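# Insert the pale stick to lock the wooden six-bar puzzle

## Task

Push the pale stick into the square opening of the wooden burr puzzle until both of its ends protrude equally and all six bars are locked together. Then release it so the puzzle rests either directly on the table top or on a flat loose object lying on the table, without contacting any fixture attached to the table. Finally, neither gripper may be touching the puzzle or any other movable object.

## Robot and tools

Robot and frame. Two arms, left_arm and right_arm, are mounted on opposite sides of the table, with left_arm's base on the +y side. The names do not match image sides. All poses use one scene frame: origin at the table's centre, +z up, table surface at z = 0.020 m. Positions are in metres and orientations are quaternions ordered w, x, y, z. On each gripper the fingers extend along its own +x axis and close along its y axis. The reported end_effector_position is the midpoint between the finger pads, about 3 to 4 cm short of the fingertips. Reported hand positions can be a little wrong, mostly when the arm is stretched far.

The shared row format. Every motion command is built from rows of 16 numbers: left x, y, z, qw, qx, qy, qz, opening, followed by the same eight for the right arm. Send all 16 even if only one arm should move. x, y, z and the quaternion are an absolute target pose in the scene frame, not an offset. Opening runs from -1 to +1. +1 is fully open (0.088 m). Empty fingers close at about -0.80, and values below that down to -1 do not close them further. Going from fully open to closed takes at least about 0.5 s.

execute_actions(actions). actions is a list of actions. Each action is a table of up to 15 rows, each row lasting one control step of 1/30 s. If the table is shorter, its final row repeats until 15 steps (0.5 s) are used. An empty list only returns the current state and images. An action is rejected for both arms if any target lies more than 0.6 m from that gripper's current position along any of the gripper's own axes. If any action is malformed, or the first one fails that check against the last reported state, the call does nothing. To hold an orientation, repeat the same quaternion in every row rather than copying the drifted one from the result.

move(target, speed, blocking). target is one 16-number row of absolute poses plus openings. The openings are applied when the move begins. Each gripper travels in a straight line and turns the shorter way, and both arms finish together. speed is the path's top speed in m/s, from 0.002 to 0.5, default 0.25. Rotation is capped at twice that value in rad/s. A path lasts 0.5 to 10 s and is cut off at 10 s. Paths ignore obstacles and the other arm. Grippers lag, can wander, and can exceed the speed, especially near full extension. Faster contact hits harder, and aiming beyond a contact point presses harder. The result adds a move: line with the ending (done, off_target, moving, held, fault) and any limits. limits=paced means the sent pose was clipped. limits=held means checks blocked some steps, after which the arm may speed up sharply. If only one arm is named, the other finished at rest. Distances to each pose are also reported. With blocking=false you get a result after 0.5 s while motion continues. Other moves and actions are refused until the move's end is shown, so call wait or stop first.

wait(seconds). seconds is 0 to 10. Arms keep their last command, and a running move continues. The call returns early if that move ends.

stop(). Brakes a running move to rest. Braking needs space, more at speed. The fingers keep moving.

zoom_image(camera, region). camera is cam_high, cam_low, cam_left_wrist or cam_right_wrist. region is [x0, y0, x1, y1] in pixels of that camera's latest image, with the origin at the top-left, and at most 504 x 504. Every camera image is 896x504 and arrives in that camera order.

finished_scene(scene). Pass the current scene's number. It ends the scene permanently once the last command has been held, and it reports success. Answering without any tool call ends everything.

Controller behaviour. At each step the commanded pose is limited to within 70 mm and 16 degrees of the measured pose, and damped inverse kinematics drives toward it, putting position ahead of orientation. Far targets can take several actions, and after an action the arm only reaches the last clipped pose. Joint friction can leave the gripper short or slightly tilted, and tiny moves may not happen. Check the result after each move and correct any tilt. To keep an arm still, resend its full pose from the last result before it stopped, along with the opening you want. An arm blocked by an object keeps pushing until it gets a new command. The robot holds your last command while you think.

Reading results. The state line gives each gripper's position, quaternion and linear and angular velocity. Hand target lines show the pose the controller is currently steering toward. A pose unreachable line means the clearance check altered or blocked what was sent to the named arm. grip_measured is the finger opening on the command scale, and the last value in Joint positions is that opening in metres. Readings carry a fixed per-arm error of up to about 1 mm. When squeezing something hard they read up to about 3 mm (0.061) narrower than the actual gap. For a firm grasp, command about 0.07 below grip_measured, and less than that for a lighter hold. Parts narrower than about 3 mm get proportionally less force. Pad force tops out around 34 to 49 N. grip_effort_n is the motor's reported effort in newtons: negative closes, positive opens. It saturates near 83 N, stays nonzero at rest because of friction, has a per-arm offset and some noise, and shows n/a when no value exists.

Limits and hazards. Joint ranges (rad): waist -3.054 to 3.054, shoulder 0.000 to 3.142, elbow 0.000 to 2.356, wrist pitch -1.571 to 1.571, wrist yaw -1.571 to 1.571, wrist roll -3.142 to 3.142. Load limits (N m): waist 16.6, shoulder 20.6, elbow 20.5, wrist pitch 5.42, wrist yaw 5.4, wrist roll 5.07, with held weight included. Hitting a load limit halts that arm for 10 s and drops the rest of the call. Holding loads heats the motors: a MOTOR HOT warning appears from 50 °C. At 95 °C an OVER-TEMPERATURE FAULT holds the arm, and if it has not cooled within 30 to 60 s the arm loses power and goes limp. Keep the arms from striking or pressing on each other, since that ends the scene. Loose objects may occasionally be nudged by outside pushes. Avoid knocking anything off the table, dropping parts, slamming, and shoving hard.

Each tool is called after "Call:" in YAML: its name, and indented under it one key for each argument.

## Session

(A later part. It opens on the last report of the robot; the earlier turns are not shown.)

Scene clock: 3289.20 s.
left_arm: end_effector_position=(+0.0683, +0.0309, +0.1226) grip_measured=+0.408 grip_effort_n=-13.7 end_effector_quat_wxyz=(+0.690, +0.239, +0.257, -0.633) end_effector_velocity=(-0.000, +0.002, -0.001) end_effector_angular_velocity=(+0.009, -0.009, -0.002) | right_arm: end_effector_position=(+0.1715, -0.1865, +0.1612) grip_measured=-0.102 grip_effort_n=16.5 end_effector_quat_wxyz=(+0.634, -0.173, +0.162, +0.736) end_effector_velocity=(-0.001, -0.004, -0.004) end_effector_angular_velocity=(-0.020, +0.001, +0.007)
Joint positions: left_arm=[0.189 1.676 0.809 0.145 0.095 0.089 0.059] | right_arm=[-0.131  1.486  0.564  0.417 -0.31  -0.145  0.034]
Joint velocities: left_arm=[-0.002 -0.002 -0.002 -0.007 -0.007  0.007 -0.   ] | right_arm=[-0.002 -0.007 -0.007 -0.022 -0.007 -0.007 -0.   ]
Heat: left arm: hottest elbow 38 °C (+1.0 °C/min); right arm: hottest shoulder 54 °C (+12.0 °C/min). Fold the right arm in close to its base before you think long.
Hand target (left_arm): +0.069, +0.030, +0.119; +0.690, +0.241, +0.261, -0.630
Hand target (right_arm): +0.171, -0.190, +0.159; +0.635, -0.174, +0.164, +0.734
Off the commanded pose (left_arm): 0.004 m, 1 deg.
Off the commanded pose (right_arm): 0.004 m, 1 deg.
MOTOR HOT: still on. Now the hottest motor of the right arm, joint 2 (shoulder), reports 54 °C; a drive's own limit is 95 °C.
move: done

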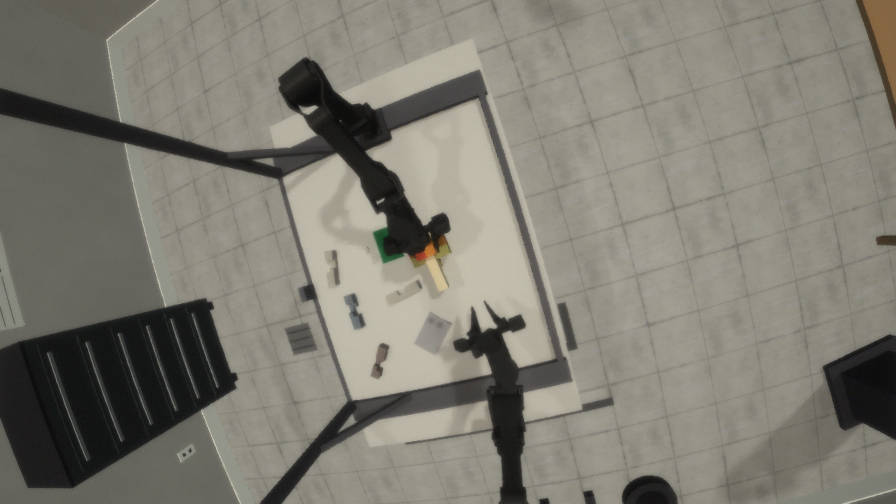

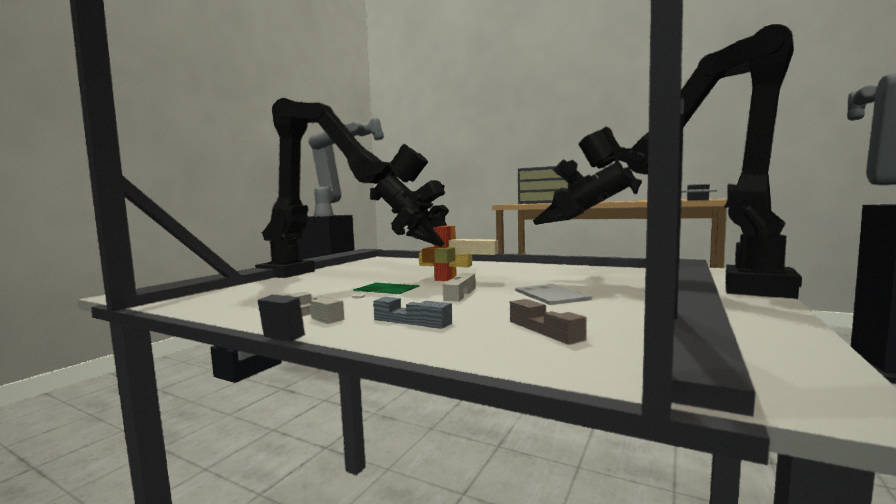

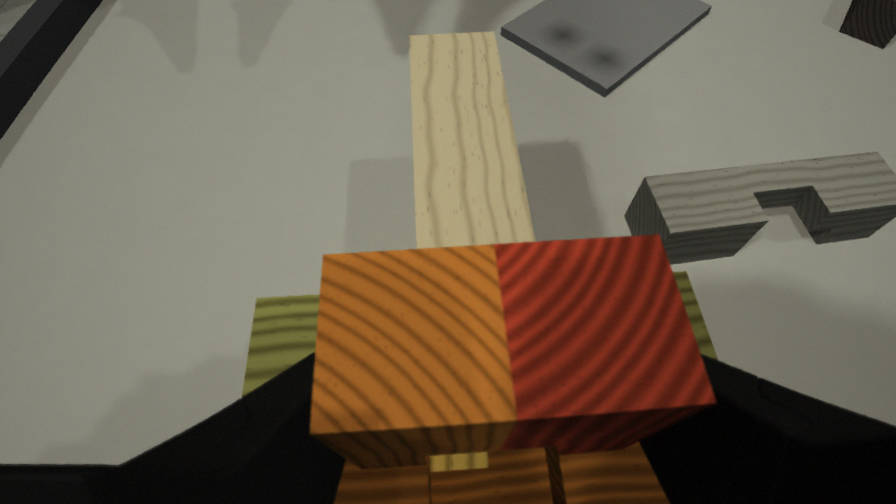

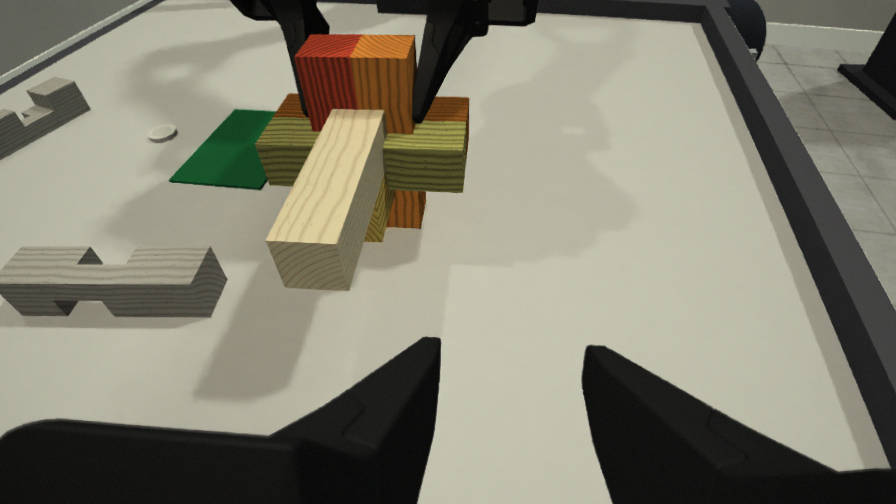

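Call:
move:
  target: [0.0695,0.0295,0.1188,0.6905,0.2415,0.261,-0.6305,0.405,0.0866,-0.1545,0.113,0.6296,-0.1768,0.1642,0.7388,0.15]
  speed: 0.15

Scene clock: 3300.23 s.
left_arm: end_effector_position=(+0.0683, +0.0309, +0.1226) grip_measured=+0.408 grip_effort_n=-14.2 end_effector_quat_wxyz=(+0.690, +0.239, +0.257, -0.633) end_effector_velocity=(-0.001, +0.004, -0.005) end_effector_angular_velocity=(+0.025, +0.016, +0.002) | right_arm: end_effector_position=(+0.0869, -0.1576, +0.1135) grip_measured=+0.148 grip_effort_n=16.5 end_effector_quat_wxyz=(+0.628, -0.178, +0.164, +0.740) end_effector_velocity=(+0.002, -0.000, -0.002) end_effector_angular_velocity=(-0.001, -0.010, -0.005)
Joint positions: left_arm=[0.189 1.676 0.809 0.145 0.095 0.089 0.059] | right_arm=[ 0.185  1.76   0.587  0.684 -0.044 -0.002  0.046]
Joint velocities: left_arm=[ 0.002  0.002 -0.002 -0.022  0.007 -0.007  0.   ] | right_arm=[-0.002  0.007 -0.002  0.007  0.007 -0.007 -0.   ]
Heat: left arm: hottest elbow 38 °C (+1.0 °C/min); right arm: hottest shoulder 50 °C (+4.0 °C/min). Fold the right arm in close to its base before you think long.
Hand target (left_arm): +0.069, +0.030, +0.119; +0.690, +0.241, +0.261, -0.630
Hand target (right_arm): +0.086, -0.155, +0.113; +0.629, -0.178, +0.164, +0.739
Off the commanded pose (left_arm): 0.004 m, 1 deg.
Off the commanded pose (right_arm): 0.003 m, 0 deg.
MOTOR HOT: still on. Now the hottest motor of the right arm, joint 2 (shoulder), reports 50 °C; a drive's own limit is 95 °C.
move: done

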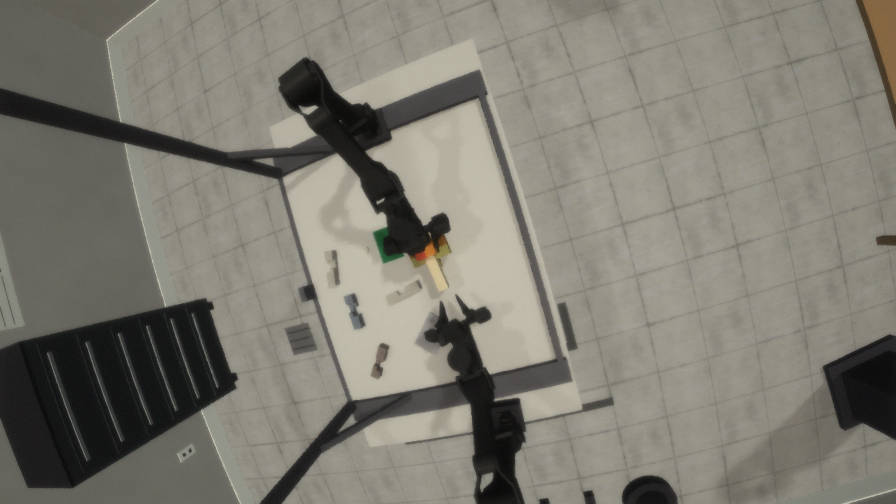

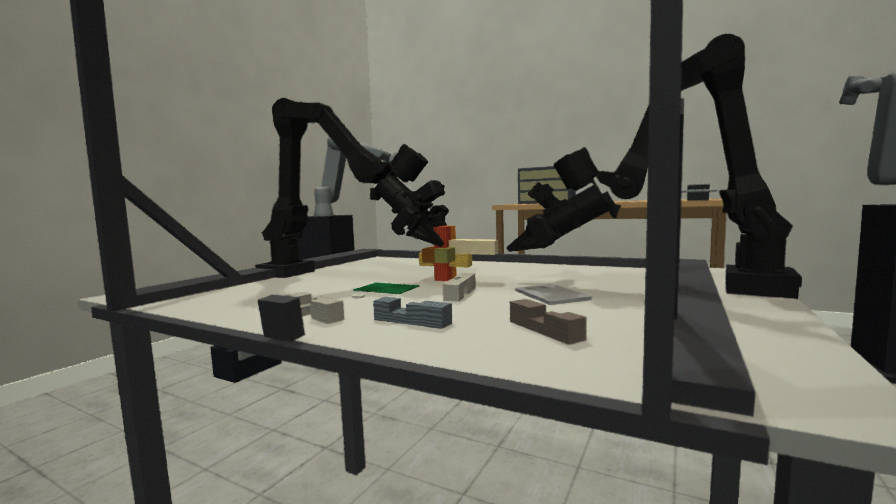

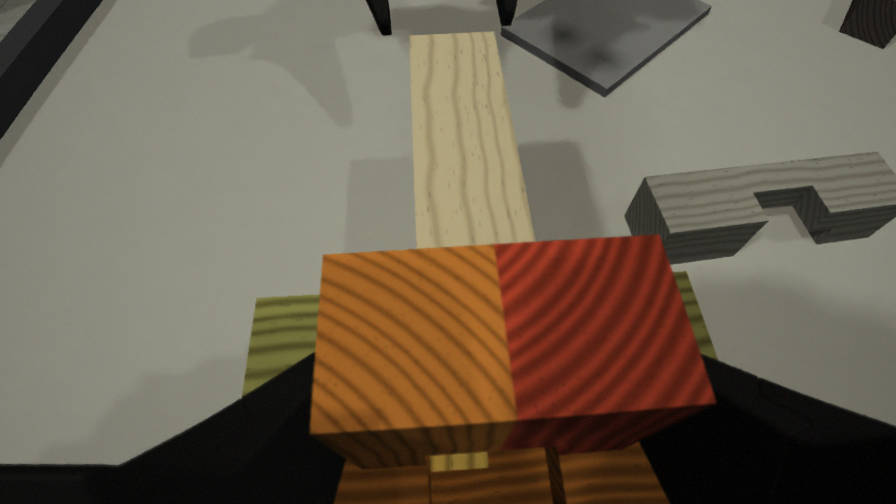

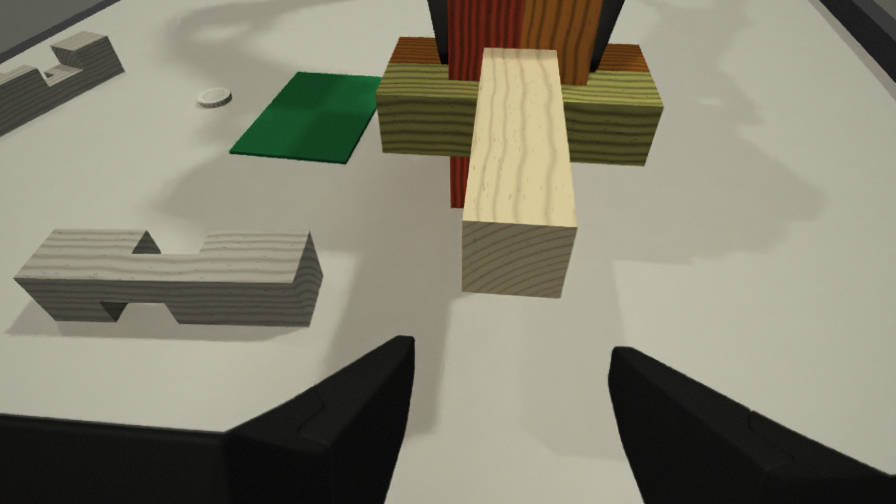

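Call:
move:
  target: [0.0695,0.0295,0.1188,0.6905,0.2415,0.261,-0.6305,0.405,0.0825,-0.112,0.1125,0.6296,-0.1768,0.1642,0.7388,0.15]
  speed: 0.05

Scene clock: 3304.33 s.
left_arm: end_effector_position=(+0.0683, +0.0309, +0.1226) grip_measured=+0.408 grip_effort_n=-14.2 end_effector_quat_wxyz=(+0.690, +0.239, +0.257, -0.633) end_effector_velocity=(+0.002, +0.003, -0.003) end_effector_angular_velocity=(+0.015, -0.006, +0.019) | right_arm: end_effector_position=(+0.0818, -0.1144, +0.1149) grip_measured=+0.148 grip_effort_n=16.5 end_effector_quat_wxyz=(+0.629, -0.175, +0.161, +0.740) end_effector_velocity=(+0.002, +0.000, -0.001) end_effector_angular_velocity=(-0.009, -0.017, +0.009)
Joint positions: left_arm=[0.189 1.676 0.809 0.145 0.095 0.089 0.059] | right_arm=[ 0.185  1.886  0.766  0.638 -0.043 -0.002  0.046]
Joint velocities: left_arm=[-0.002 -0.002 -0.007 -0.007 -0.022 -0.007 -0.   ] | right_arm=[-0.007 -0.002  0.007 -0.022 -0.007 -0.022 -0.   ]
Heat: left arm: hottest elbow 38 °C (+1.0 °C/min); right arm: hottest shoulder 48 °C (+1.0 °C/min). Fold the right arm in close to its base before you think long.
Hand target (left_arm): +0.069, +0.030, +0.119; +0.690, +0.241, +0.261, -0.630
Hand target (right_arm): +0.082, -0.112, +0.112; +0.630, -0.177, +0.164, +0.739
Off the commanded pose (left_arm): 0.004 m, 1 deg.
Off the commanded pose (right_arm): 0.003 m, 0 deg.
MOTOR HOT: still on. Now the hottest motor of the right arm, joint 2 (shoulder), reports 48 °C; a drive's own limit is 95 °C.
move: done

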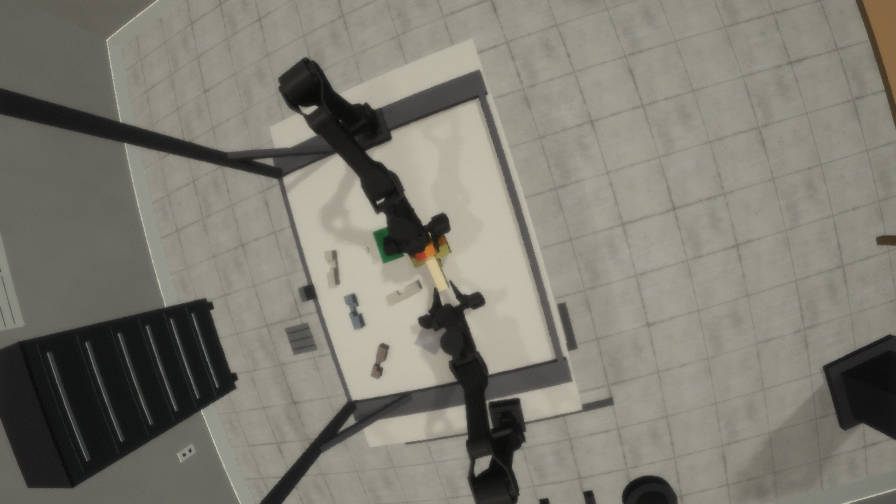

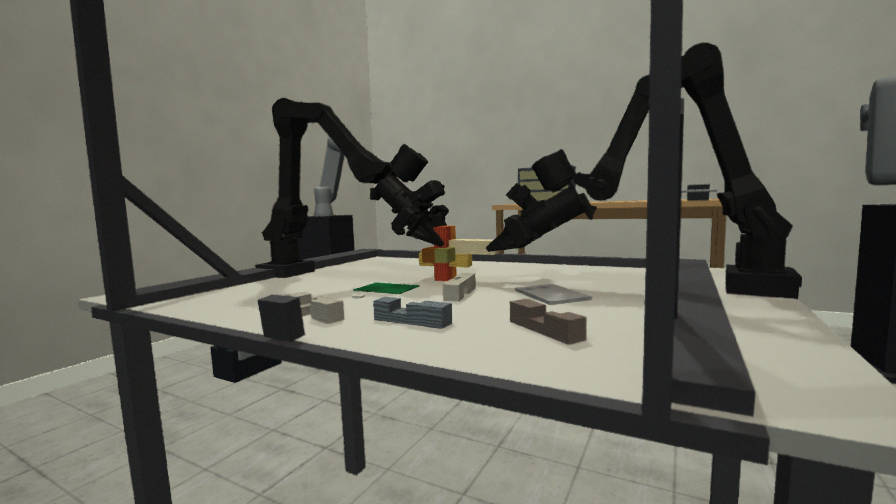

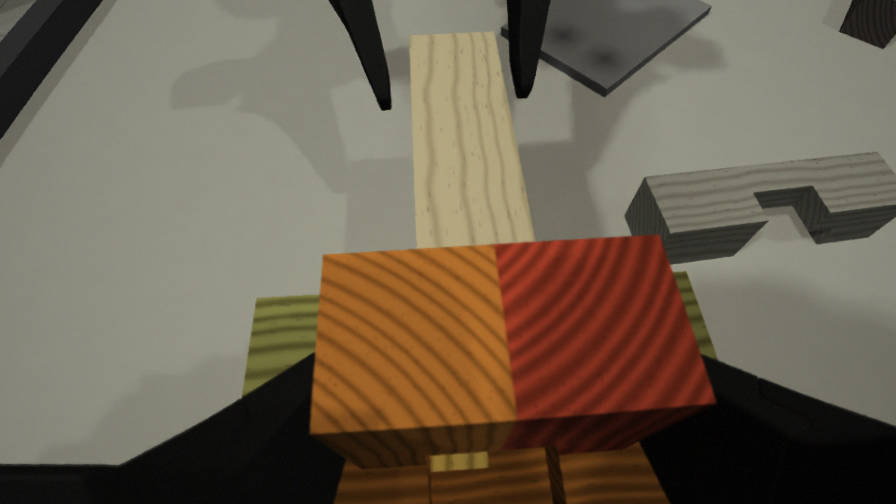

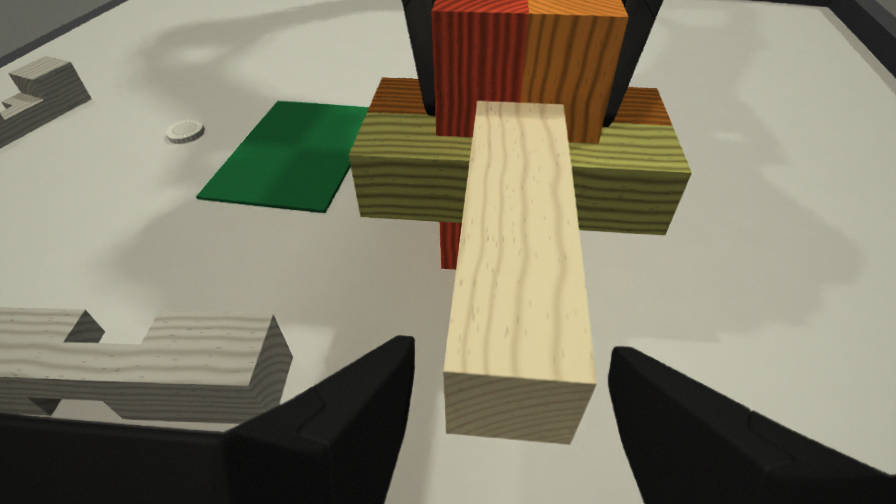

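Call:
move:
  target: [0.0695,0.0295,0.1188,0.6905,0.2415,0.261,-0.6305,0.405,0.0825,-0.112,0.1105,0.6296,-0.1768,0.1642,0.7388,-0.09]
  speed: 0.01

Scene clock: 3317.87 s.
left_arm: end_effector_position=(+0.0683, +0.0309, +0.1226) grip_measured=+0.408 grip_effort_n=-14.2 end_effector_quat_wxyz=(+0.690, +0.239, +0.257, -0.633) end_effector_velocity=(-0.001, +0.004, -0.002) end_effector_angular_velocity=(+0.016, +0.015, +0.018) | right_arm: end_effector_position=(+0.0818, -0.1144, +0.1124) grip_measured=-0.088 grip_effort_n=-15.1 end_effector_quat_wxyz=(+0.628, -0.177, +0.163, +0.740) end_effector_velocity=(-0.000, +0.000, +0.002) end_effector_angular_velocity=(+0.008, -0.002, +0.007)
Joint positions: left_arm=[0.189 1.676 0.809 0.145 0.095 0.089 0.059] | right_arm=[ 0.185  1.893  0.767  0.64  -0.043 -0.002  0.035]
Joint velocities: left_arm=[-0.002 -0.007 -0.002 -0.022 -0.007 -0.022 -0.   ] | right_arm=[-0.002 -0.002 -0.002  0.007 -0.007 -0.007 -0.   ]
Heat: left arm: hottest elbow 38 °C (+1.0 °C/min); right arm: hottest shoulder 45 °C (-5.1 °C/min).
Hand target (left_arm): +0.069, +0.030, +0.119; +0.690, +0.241, +0.261, -0.630
Hand target (right_arm): +0.083, -0.112, +0.111; +0.629, -0.177, +0.164, +0.739
Off the commanded pose (left_arm): 0.004 m, 1 deg.
Off the commanded pose (right_arm): 0.003 m, 0 deg.
MOTOR HOT: cleared. Now the hottest motor of the right arm, joint 2 (shoulder), reports 45 °C.
move: done

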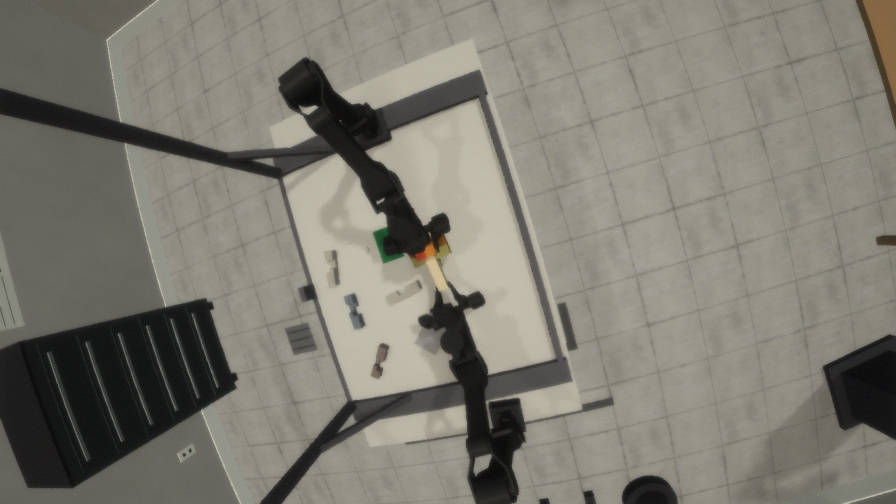

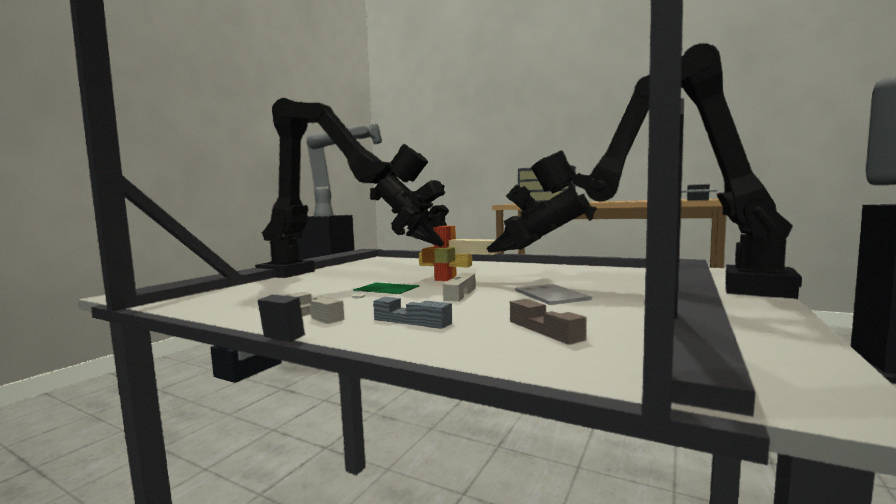

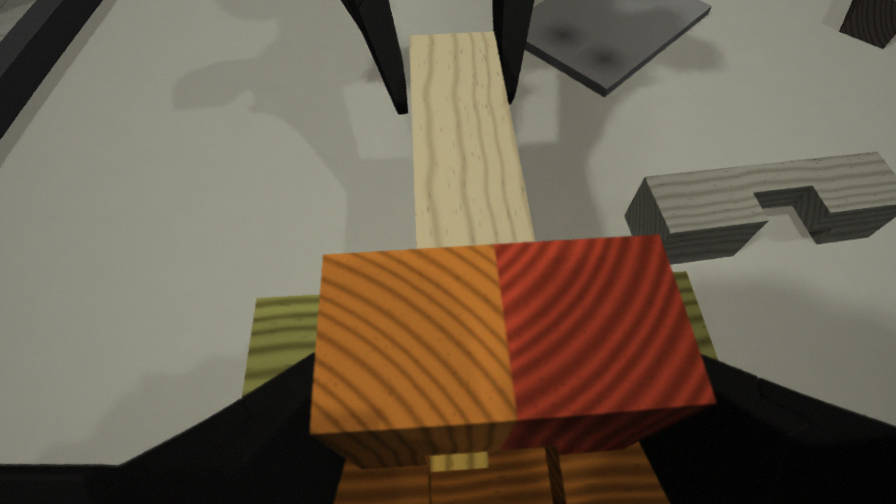

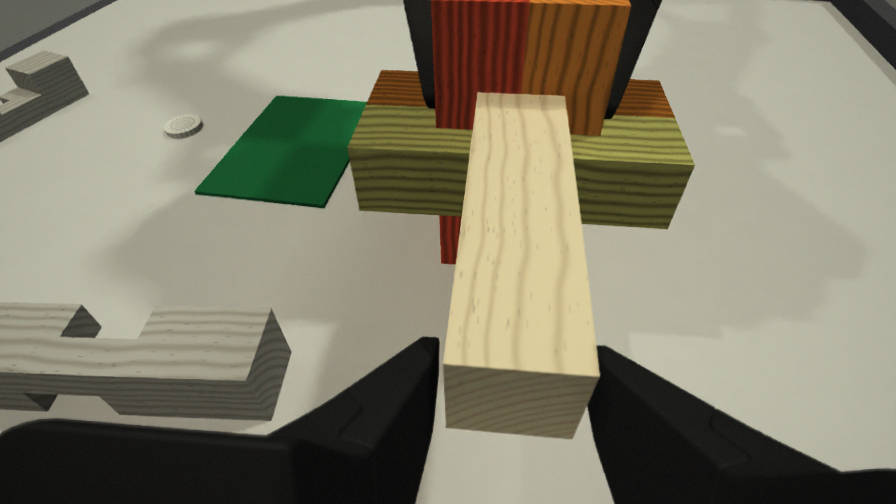

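Call:
execute_actions:
  actions:
    - [[0.0695,0.0295,0.1188,0.6905,0.2415,0.261,-0.6305,0.405,0.0825,-0.112,0.1105,0.6296,-0.1768,0.1642,0.7388,-0.12],[0.0695,0.0295,0.1188,0.6905,0.2415,0.261,-0.6305,0.405,0.0825,-0.112,0.1105,0.6296,-0.1768,0.1642,0.7388,-0.12],[0.0695,0.0295,0.1188,0.6905,0.2415,0.261,-0.6305,0.405,0.0825,-0.112,0.1105,0.6296,-0.1768,0.1642,0.7388,-0.13],[0.0695,0.0295,0.1188,0.6905,0.2415,0.261,-0.6305,0.405,0.0825,-0.112,0.1105,0.6296,-0.1768,0.1642,0.7388,-0.14],[0.0695,0.0295,0.1188,0.6905,0.2415,0.261,-0.6305,0.405,0.0825,-0.112,0.1105,0.6296,-0.1768,0.1642,0.7388,-0.15],[0.0695,0.0295,0.1188,0.6905,0.2415,0.261,-0.6305,0.405,0.0825,-0.112,0.1105,0.6296,-0.1768,0.1642,0.7388,-0.16]]
    - [[0.0695,0.0295,0.1188,0.6905,0.2415,0.261,-0.6305,0.405,0.0825,-0.112,0.1105,0.6296,-0.1768,0.1642,0.7388,-0.225]]

Scene clock: 3324.17 s.
left_arm: end_effector_position=(+0.0683, +0.0309, +0.1226) grip_measured=+0.408 grip_effort_n=-13.7 end_effector_quat_wxyz=(+0.690, +0.239, +0.257, -0.633) end_effector_velocity=(-0.000, +0.002, -0.001) end_effector_angular_velocity=(+0.009, -0.009, -0.002) | right_arm: end_effector_position=(+0.0820, -0.1144, +0.1124) grip_measured=-0.215 grip_effort_n=-64.0 end_effector_quat_wxyz=(+0.628, -0.177, +0.163, +0.740) end_effector_velocity=(-0.000, +0.001, +0.001) end_effector_angular_velocity=(+0.008, -0.002, +0.007)
Joint positions: left_arm=[0.189 1.676 0.809 0.145 0.095 0.089 0.059] | right_arm=[ 0.185  1.893  0.767  0.641 -0.043 -0.002  0.028]
Joint velocities: left_arm=[-0.002 -0.002 -0.002 -0.007 -0.007  0.007  0.   ] | right_arm=[-0.002  0.002  0.002  0.007 -0.007 -0.007 -0.   ]
Heat: left arm: hottest elbow 38 °C (+0.0 °C/min); right arm: hottest shoulder 44 °C (-7.1 °C/min).
Hand target (left_arm): +0.069, +0.030, +0.119; +0.690, +0.241, +0.261, -0.630
Hand target (right_arm): +0.082, -0.112, +0.111; +0.629, -0.177, +0.164, +0.739
Off the commanded pose (left_arm): 0.004 m, 1 deg.
Off the commanded pose (right_arm): 0.003 m, 0 deg.

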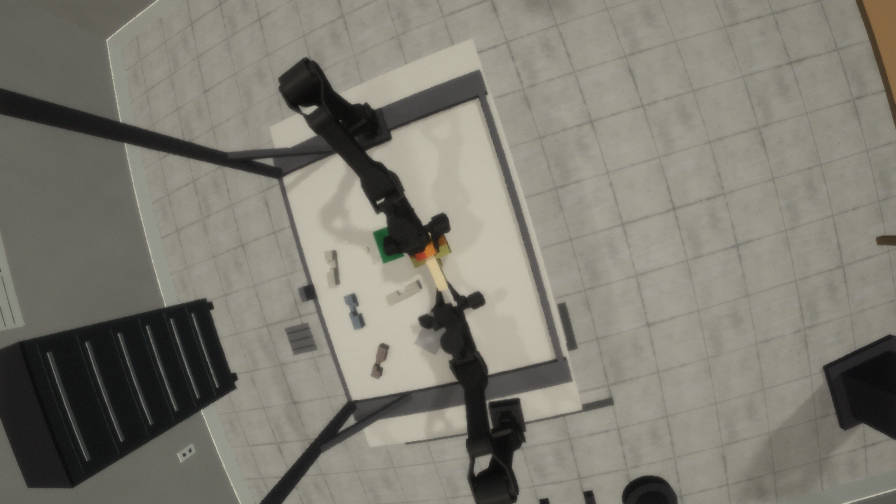

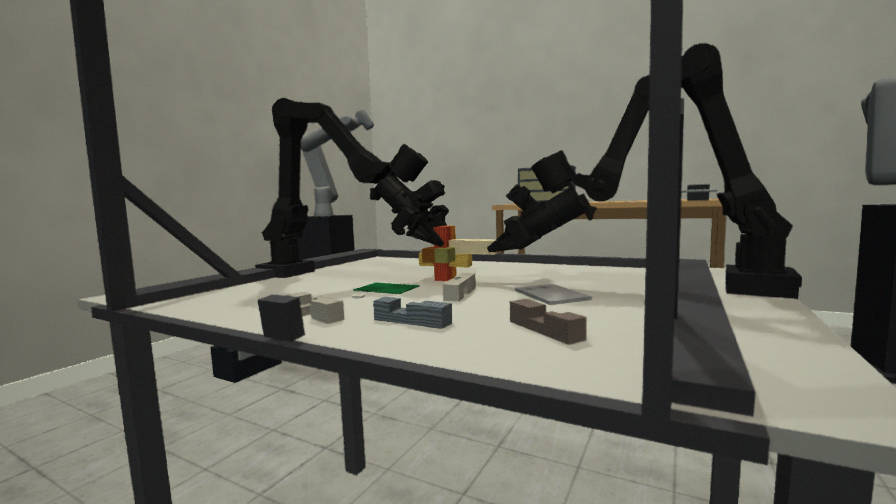

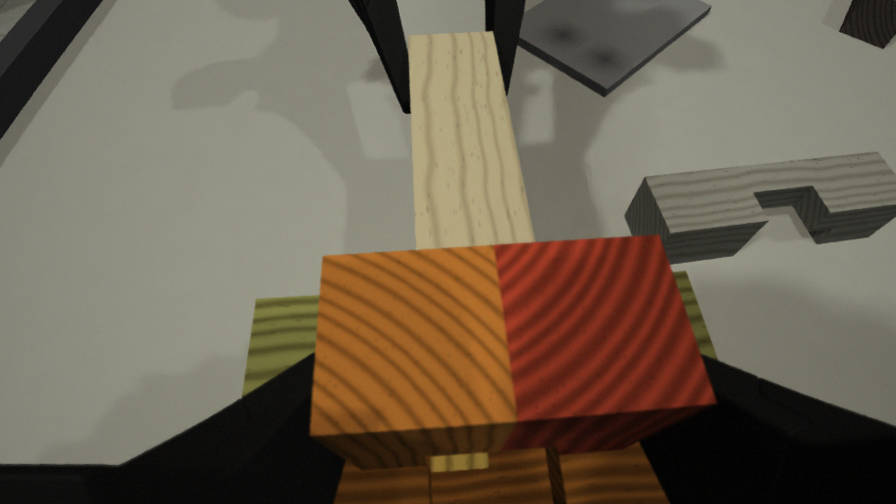

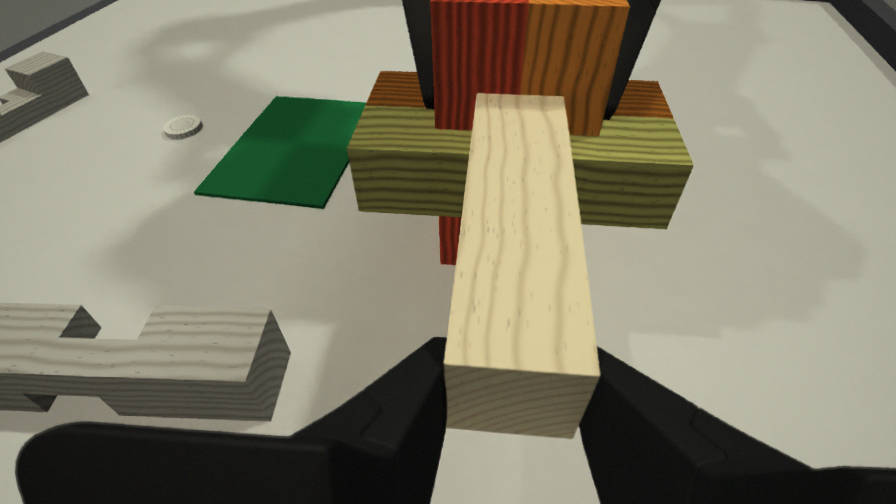

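Call:
move:
  target: [0.0695,0.0295,0.1188,0.6905,0.2415,0.261,-0.6305,0.405,0.079,-0.104,0.1113,0.6296,-0.1768,0.1642,0.7388,-0.225]
  speed: 0.006

Scene clock: 3331.90 s.
left_arm: end_effector_position=(+0.0683, +0.0310, +0.1223) grip_measured=+0.408 grip_effort_n=-14.2 end_effector_quat_wxyz=(+0.689, +0.240, +0.258, -0.633) end_effector_velocity=(-0.000, +0.001, +0.001) end_effector_angular_velocity=(+0.004, +0.003, +0.024) | right_arm: end_effector_position=(+0.0809, -0.1068, +0.1132) grip_measured=-0.215 grip_effort_n=-63.5 end_effector_quat_wxyz=(+0.630, -0.176, +0.163, +0.739) end_effector_velocity=(-0.002, +0.001, +0.003) end_effector_angular_velocity=(+0.011, +0.011, +0.006)
Joint positions: left_arm=[0.189 1.677 0.809 0.145 0.095 0.089 0.059] | right_arm=[ 0.187  1.912  0.799  0.629 -0.039  0.001  0.028]
Joint velocities: left_arm=[-0.007 -0.007 -0.002 -0.007 -0.022 -0.022 -0.   ] | right_arm=[ 0.002 -0.002  0.002  0.007 -0.007  0.007 -0.   ]
Heat: left arm: hottest elbow 38 °C (+0.0 °C/min); right arm: hottest shoulder 43 °C (-10.0 °C/min).
Hand target (left_arm): +0.069, +0.030, +0.119; +0.690, +0.241, +0.261, -0.630
Hand target (right_arm): +0.079, -0.104, +0.111; +0.629, -0.177, +0.164, +0.739
Off the commanded pose (left_arm): 0.004 m, 1 deg.
Off the commanded pose (right_arm): 0.004 m, 0 deg.
move: done

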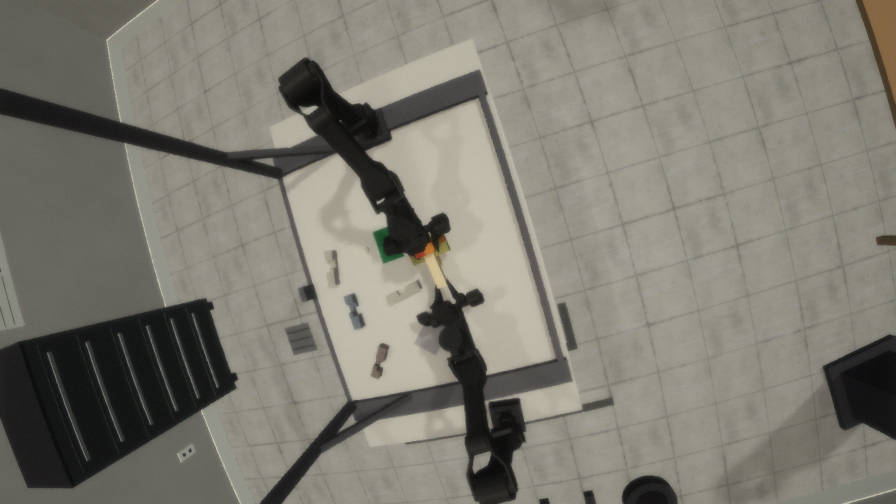

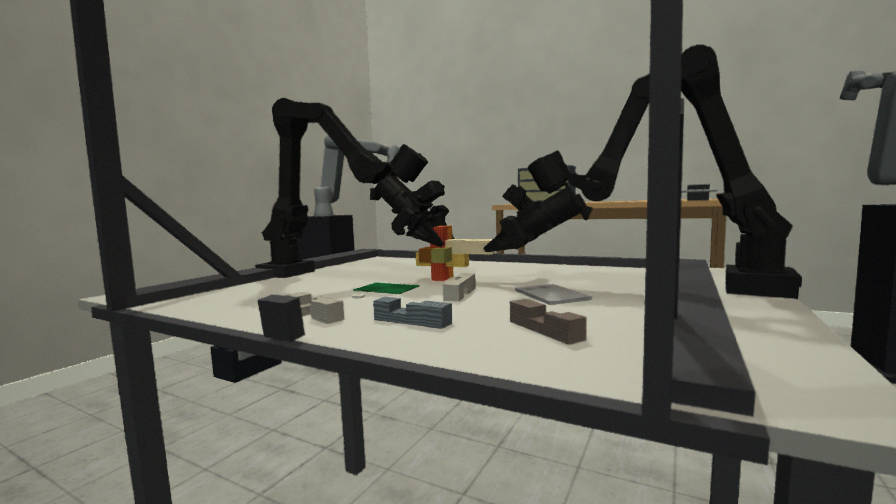

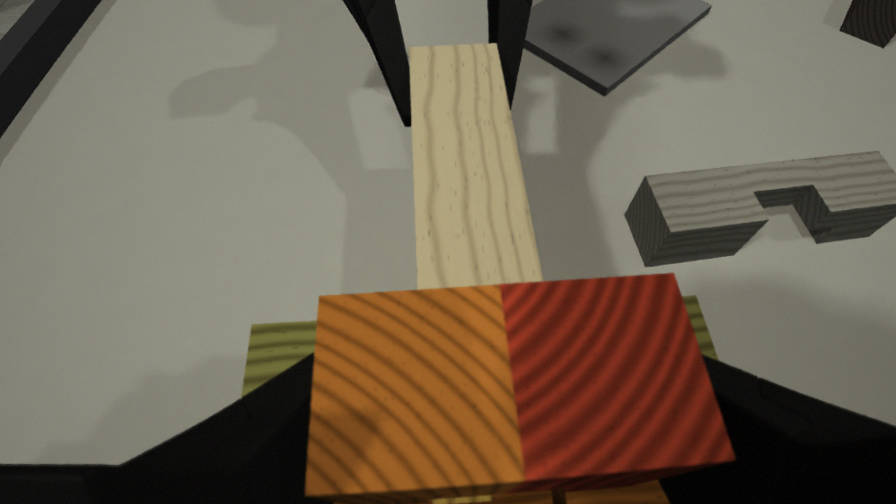

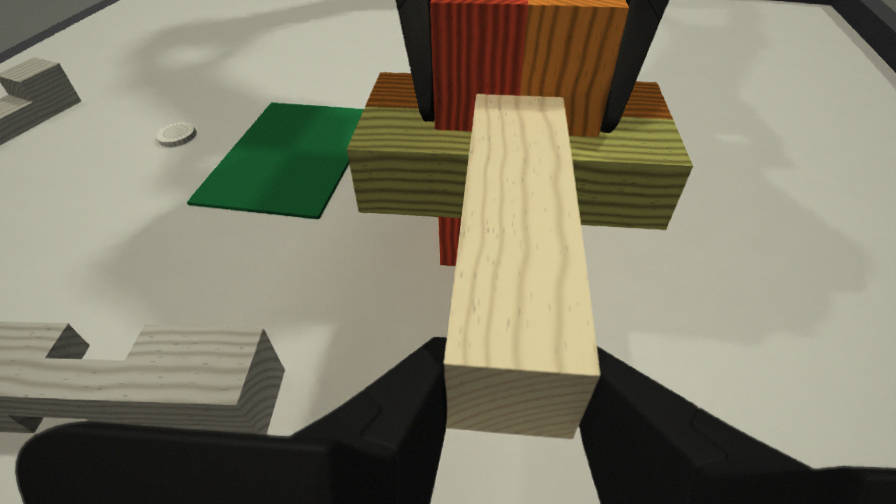

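Call:
execute_actions:
  actions:
    - [[0.0685,0.031,0.121,0.6905,0.2415,0.261,-0.6305,0.8,0.079,-0.104,0.1113,0.6296,-0.1768,0.1642,0.7388,-0.225]]
    - [[0.0672,0.042,0.122,0.6905,0.2415,0.261,-0.6305,0.8,0.079,-0.104,0.1113,0.6296,-0.1768,0.1642,0.7388,-0.225]]
    - [[0.065,0.06,0.122,0.694,0.241,0.262,-0.626,0.8,0.079,-0.104,0.1113,0.6296,-0.1768,0.1642,0.7388,-0.225]]
    - [[0.063,0.08,0.122,0.6988,0.2398,0.2642,-0.6202,0.8,0.079,-0.104,0.1113,0.6296,-0.1768,0.1642,0.7388,-0.225]]
    - [[0.061,0.096,0.121,0.6988,0.2398,0.2642,-0.6202,0.8,0.079,-0.104,0.1113,0.6296,-0.1768,0.1642,0.7388,-0.225]]
    - [[0.061,0.096,0.113,0.6988,0.2398,0.2642,-0.6202,0.8,0.079,-0.104,0.1113,0.6296,-0.1768,0.1642,0.7388,-0.225]]
    - [[0.061,0.096,0.106,0.6988,0.2398,0.2642,-0.6202,0.8,0.079,-0.104,0.1113,0.6296,-0.1768,0.1642,0.7388,-0.225]]
    - [[0.061,0.096,0.106,0.6988,0.2398,0.2642,-0.6202,0.8,0.079,-0.104,0.1113,0.6296,-0.1768,0.1642,0.7388,-0.225]]

Call:
zoom_image:
  camera: "cam_low"
  region: [380,195,520,295]

Scene clock: 3379.80 s.
left_arm: end_effector_position=(+0.0608, +0.0930, +0.1132) grip_measured=+0.797 grip_effort_n=14.7 end_effector_quat_wxyz=(+0.701, +0.235, +0.256, -0.623) end_effector_velocity=(+0.002, +0.002, -0.001) end_effector_angular_velocity=(+0.008, +0.004, +0.029) | right_arm: end_effector_position=(+0.0808, -0.1066, +0.1135) grip_measured=-0.215 grip_effort_n=-63.5 end_effector_quat_wxyz=(+0.630, -0.176, +0.162, +0.739) end_effector_velocity=(-0.002, -0.001, +0.001) end_effector_angular_velocity=(-0.003, +0.003, +0.020)
Joint positions: left_arm=[0.197 1.465 0.544 0.209 0.075 0.078 0.078] | right_arm=[ 0.187  1.912  0.8    0.629 -0.038  0.001  0.028]
Joint velocities: left_arm=[-0.002 -0.002 -0.002 -0.007 -0.022 -0.022 -0.   ] | right_arm=[-0.002 -0.007 -0.002 -0.007 -0.022 -0.007 -0.   ]
Heat: left arm: hottest elbow 38 °C (+0.0 °C/min); right arm: hottest shoulder 40 °C (-5.1 °C/min).
Hand target (left_arm): +0.061, +0.096, +0.106; +0.699, +0.240, +0.264, -0.620
Hand target (right_arm): +0.079, -0.104, +0.111; +0.629, -0.177, +0.164, +0.739
Off the commanded pose (left_arm): 0.008 m, 1 deg.
Off the commanded pose (right_arm): 0.004 m, 0 deg.

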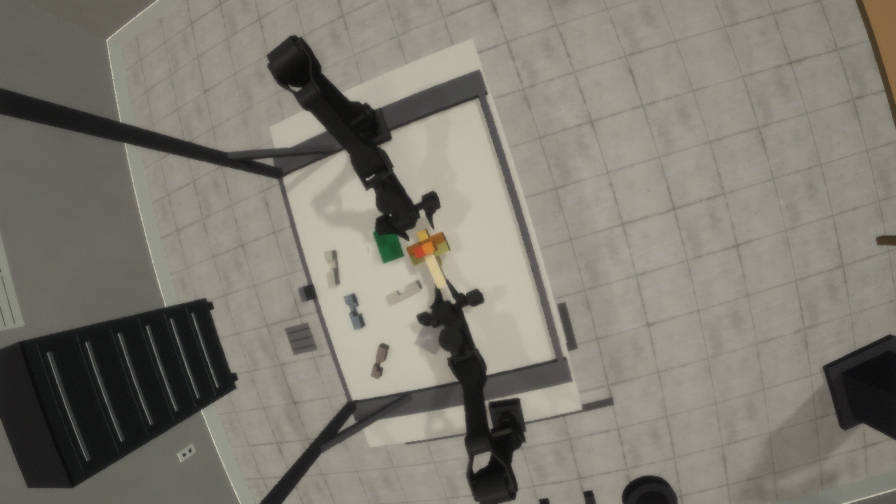

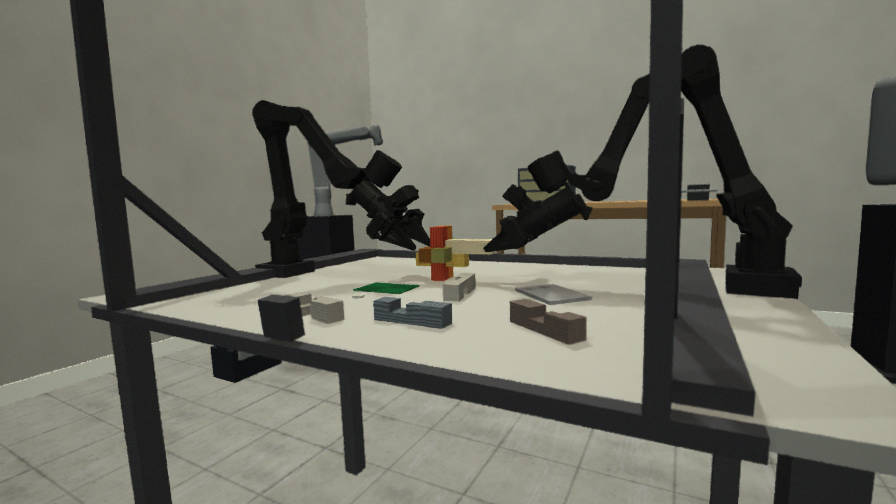

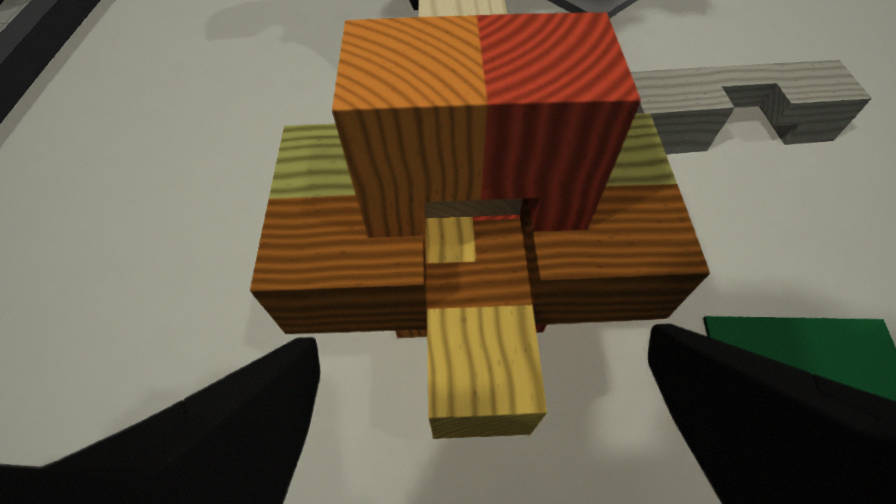

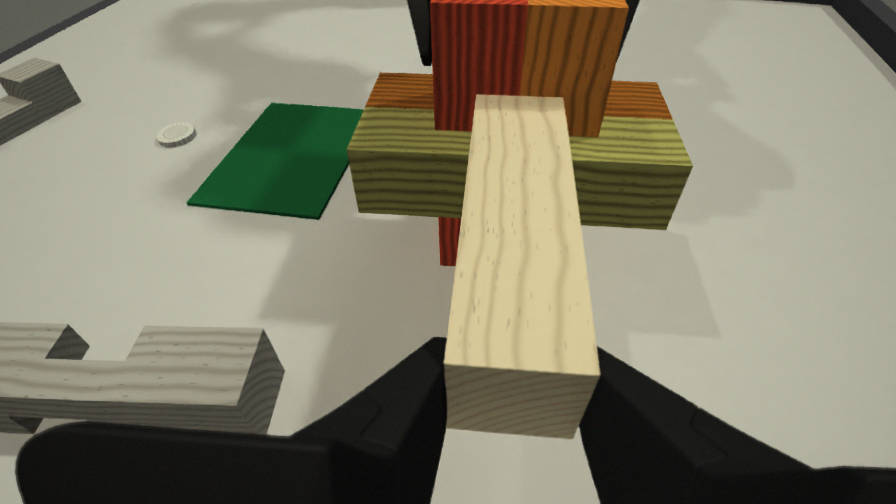

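Region (380, 195, 520, 295) of cam_low's 896x504 image, scaled by 3.600, with more detail than that image has; it fills the top 360 rows of this view, and the rest is white.

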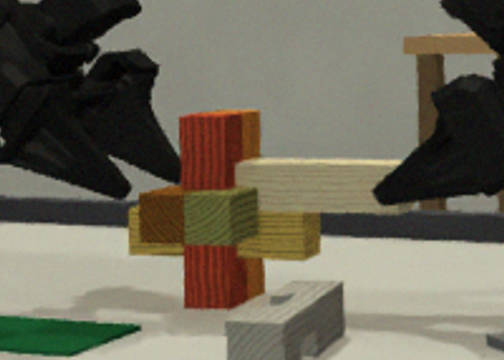

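Call:
zoom_image:
  camera: "cam_left_wrist"
  region: [415,190,555,270]

Region (415, 190, 555, 270) of cam_left_wrist's 896x504 image, scaled by 3.600, with more detail than that image has; it fills the top 288 rows of this view, and the rest is white.

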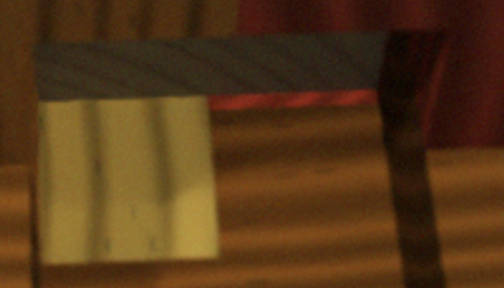

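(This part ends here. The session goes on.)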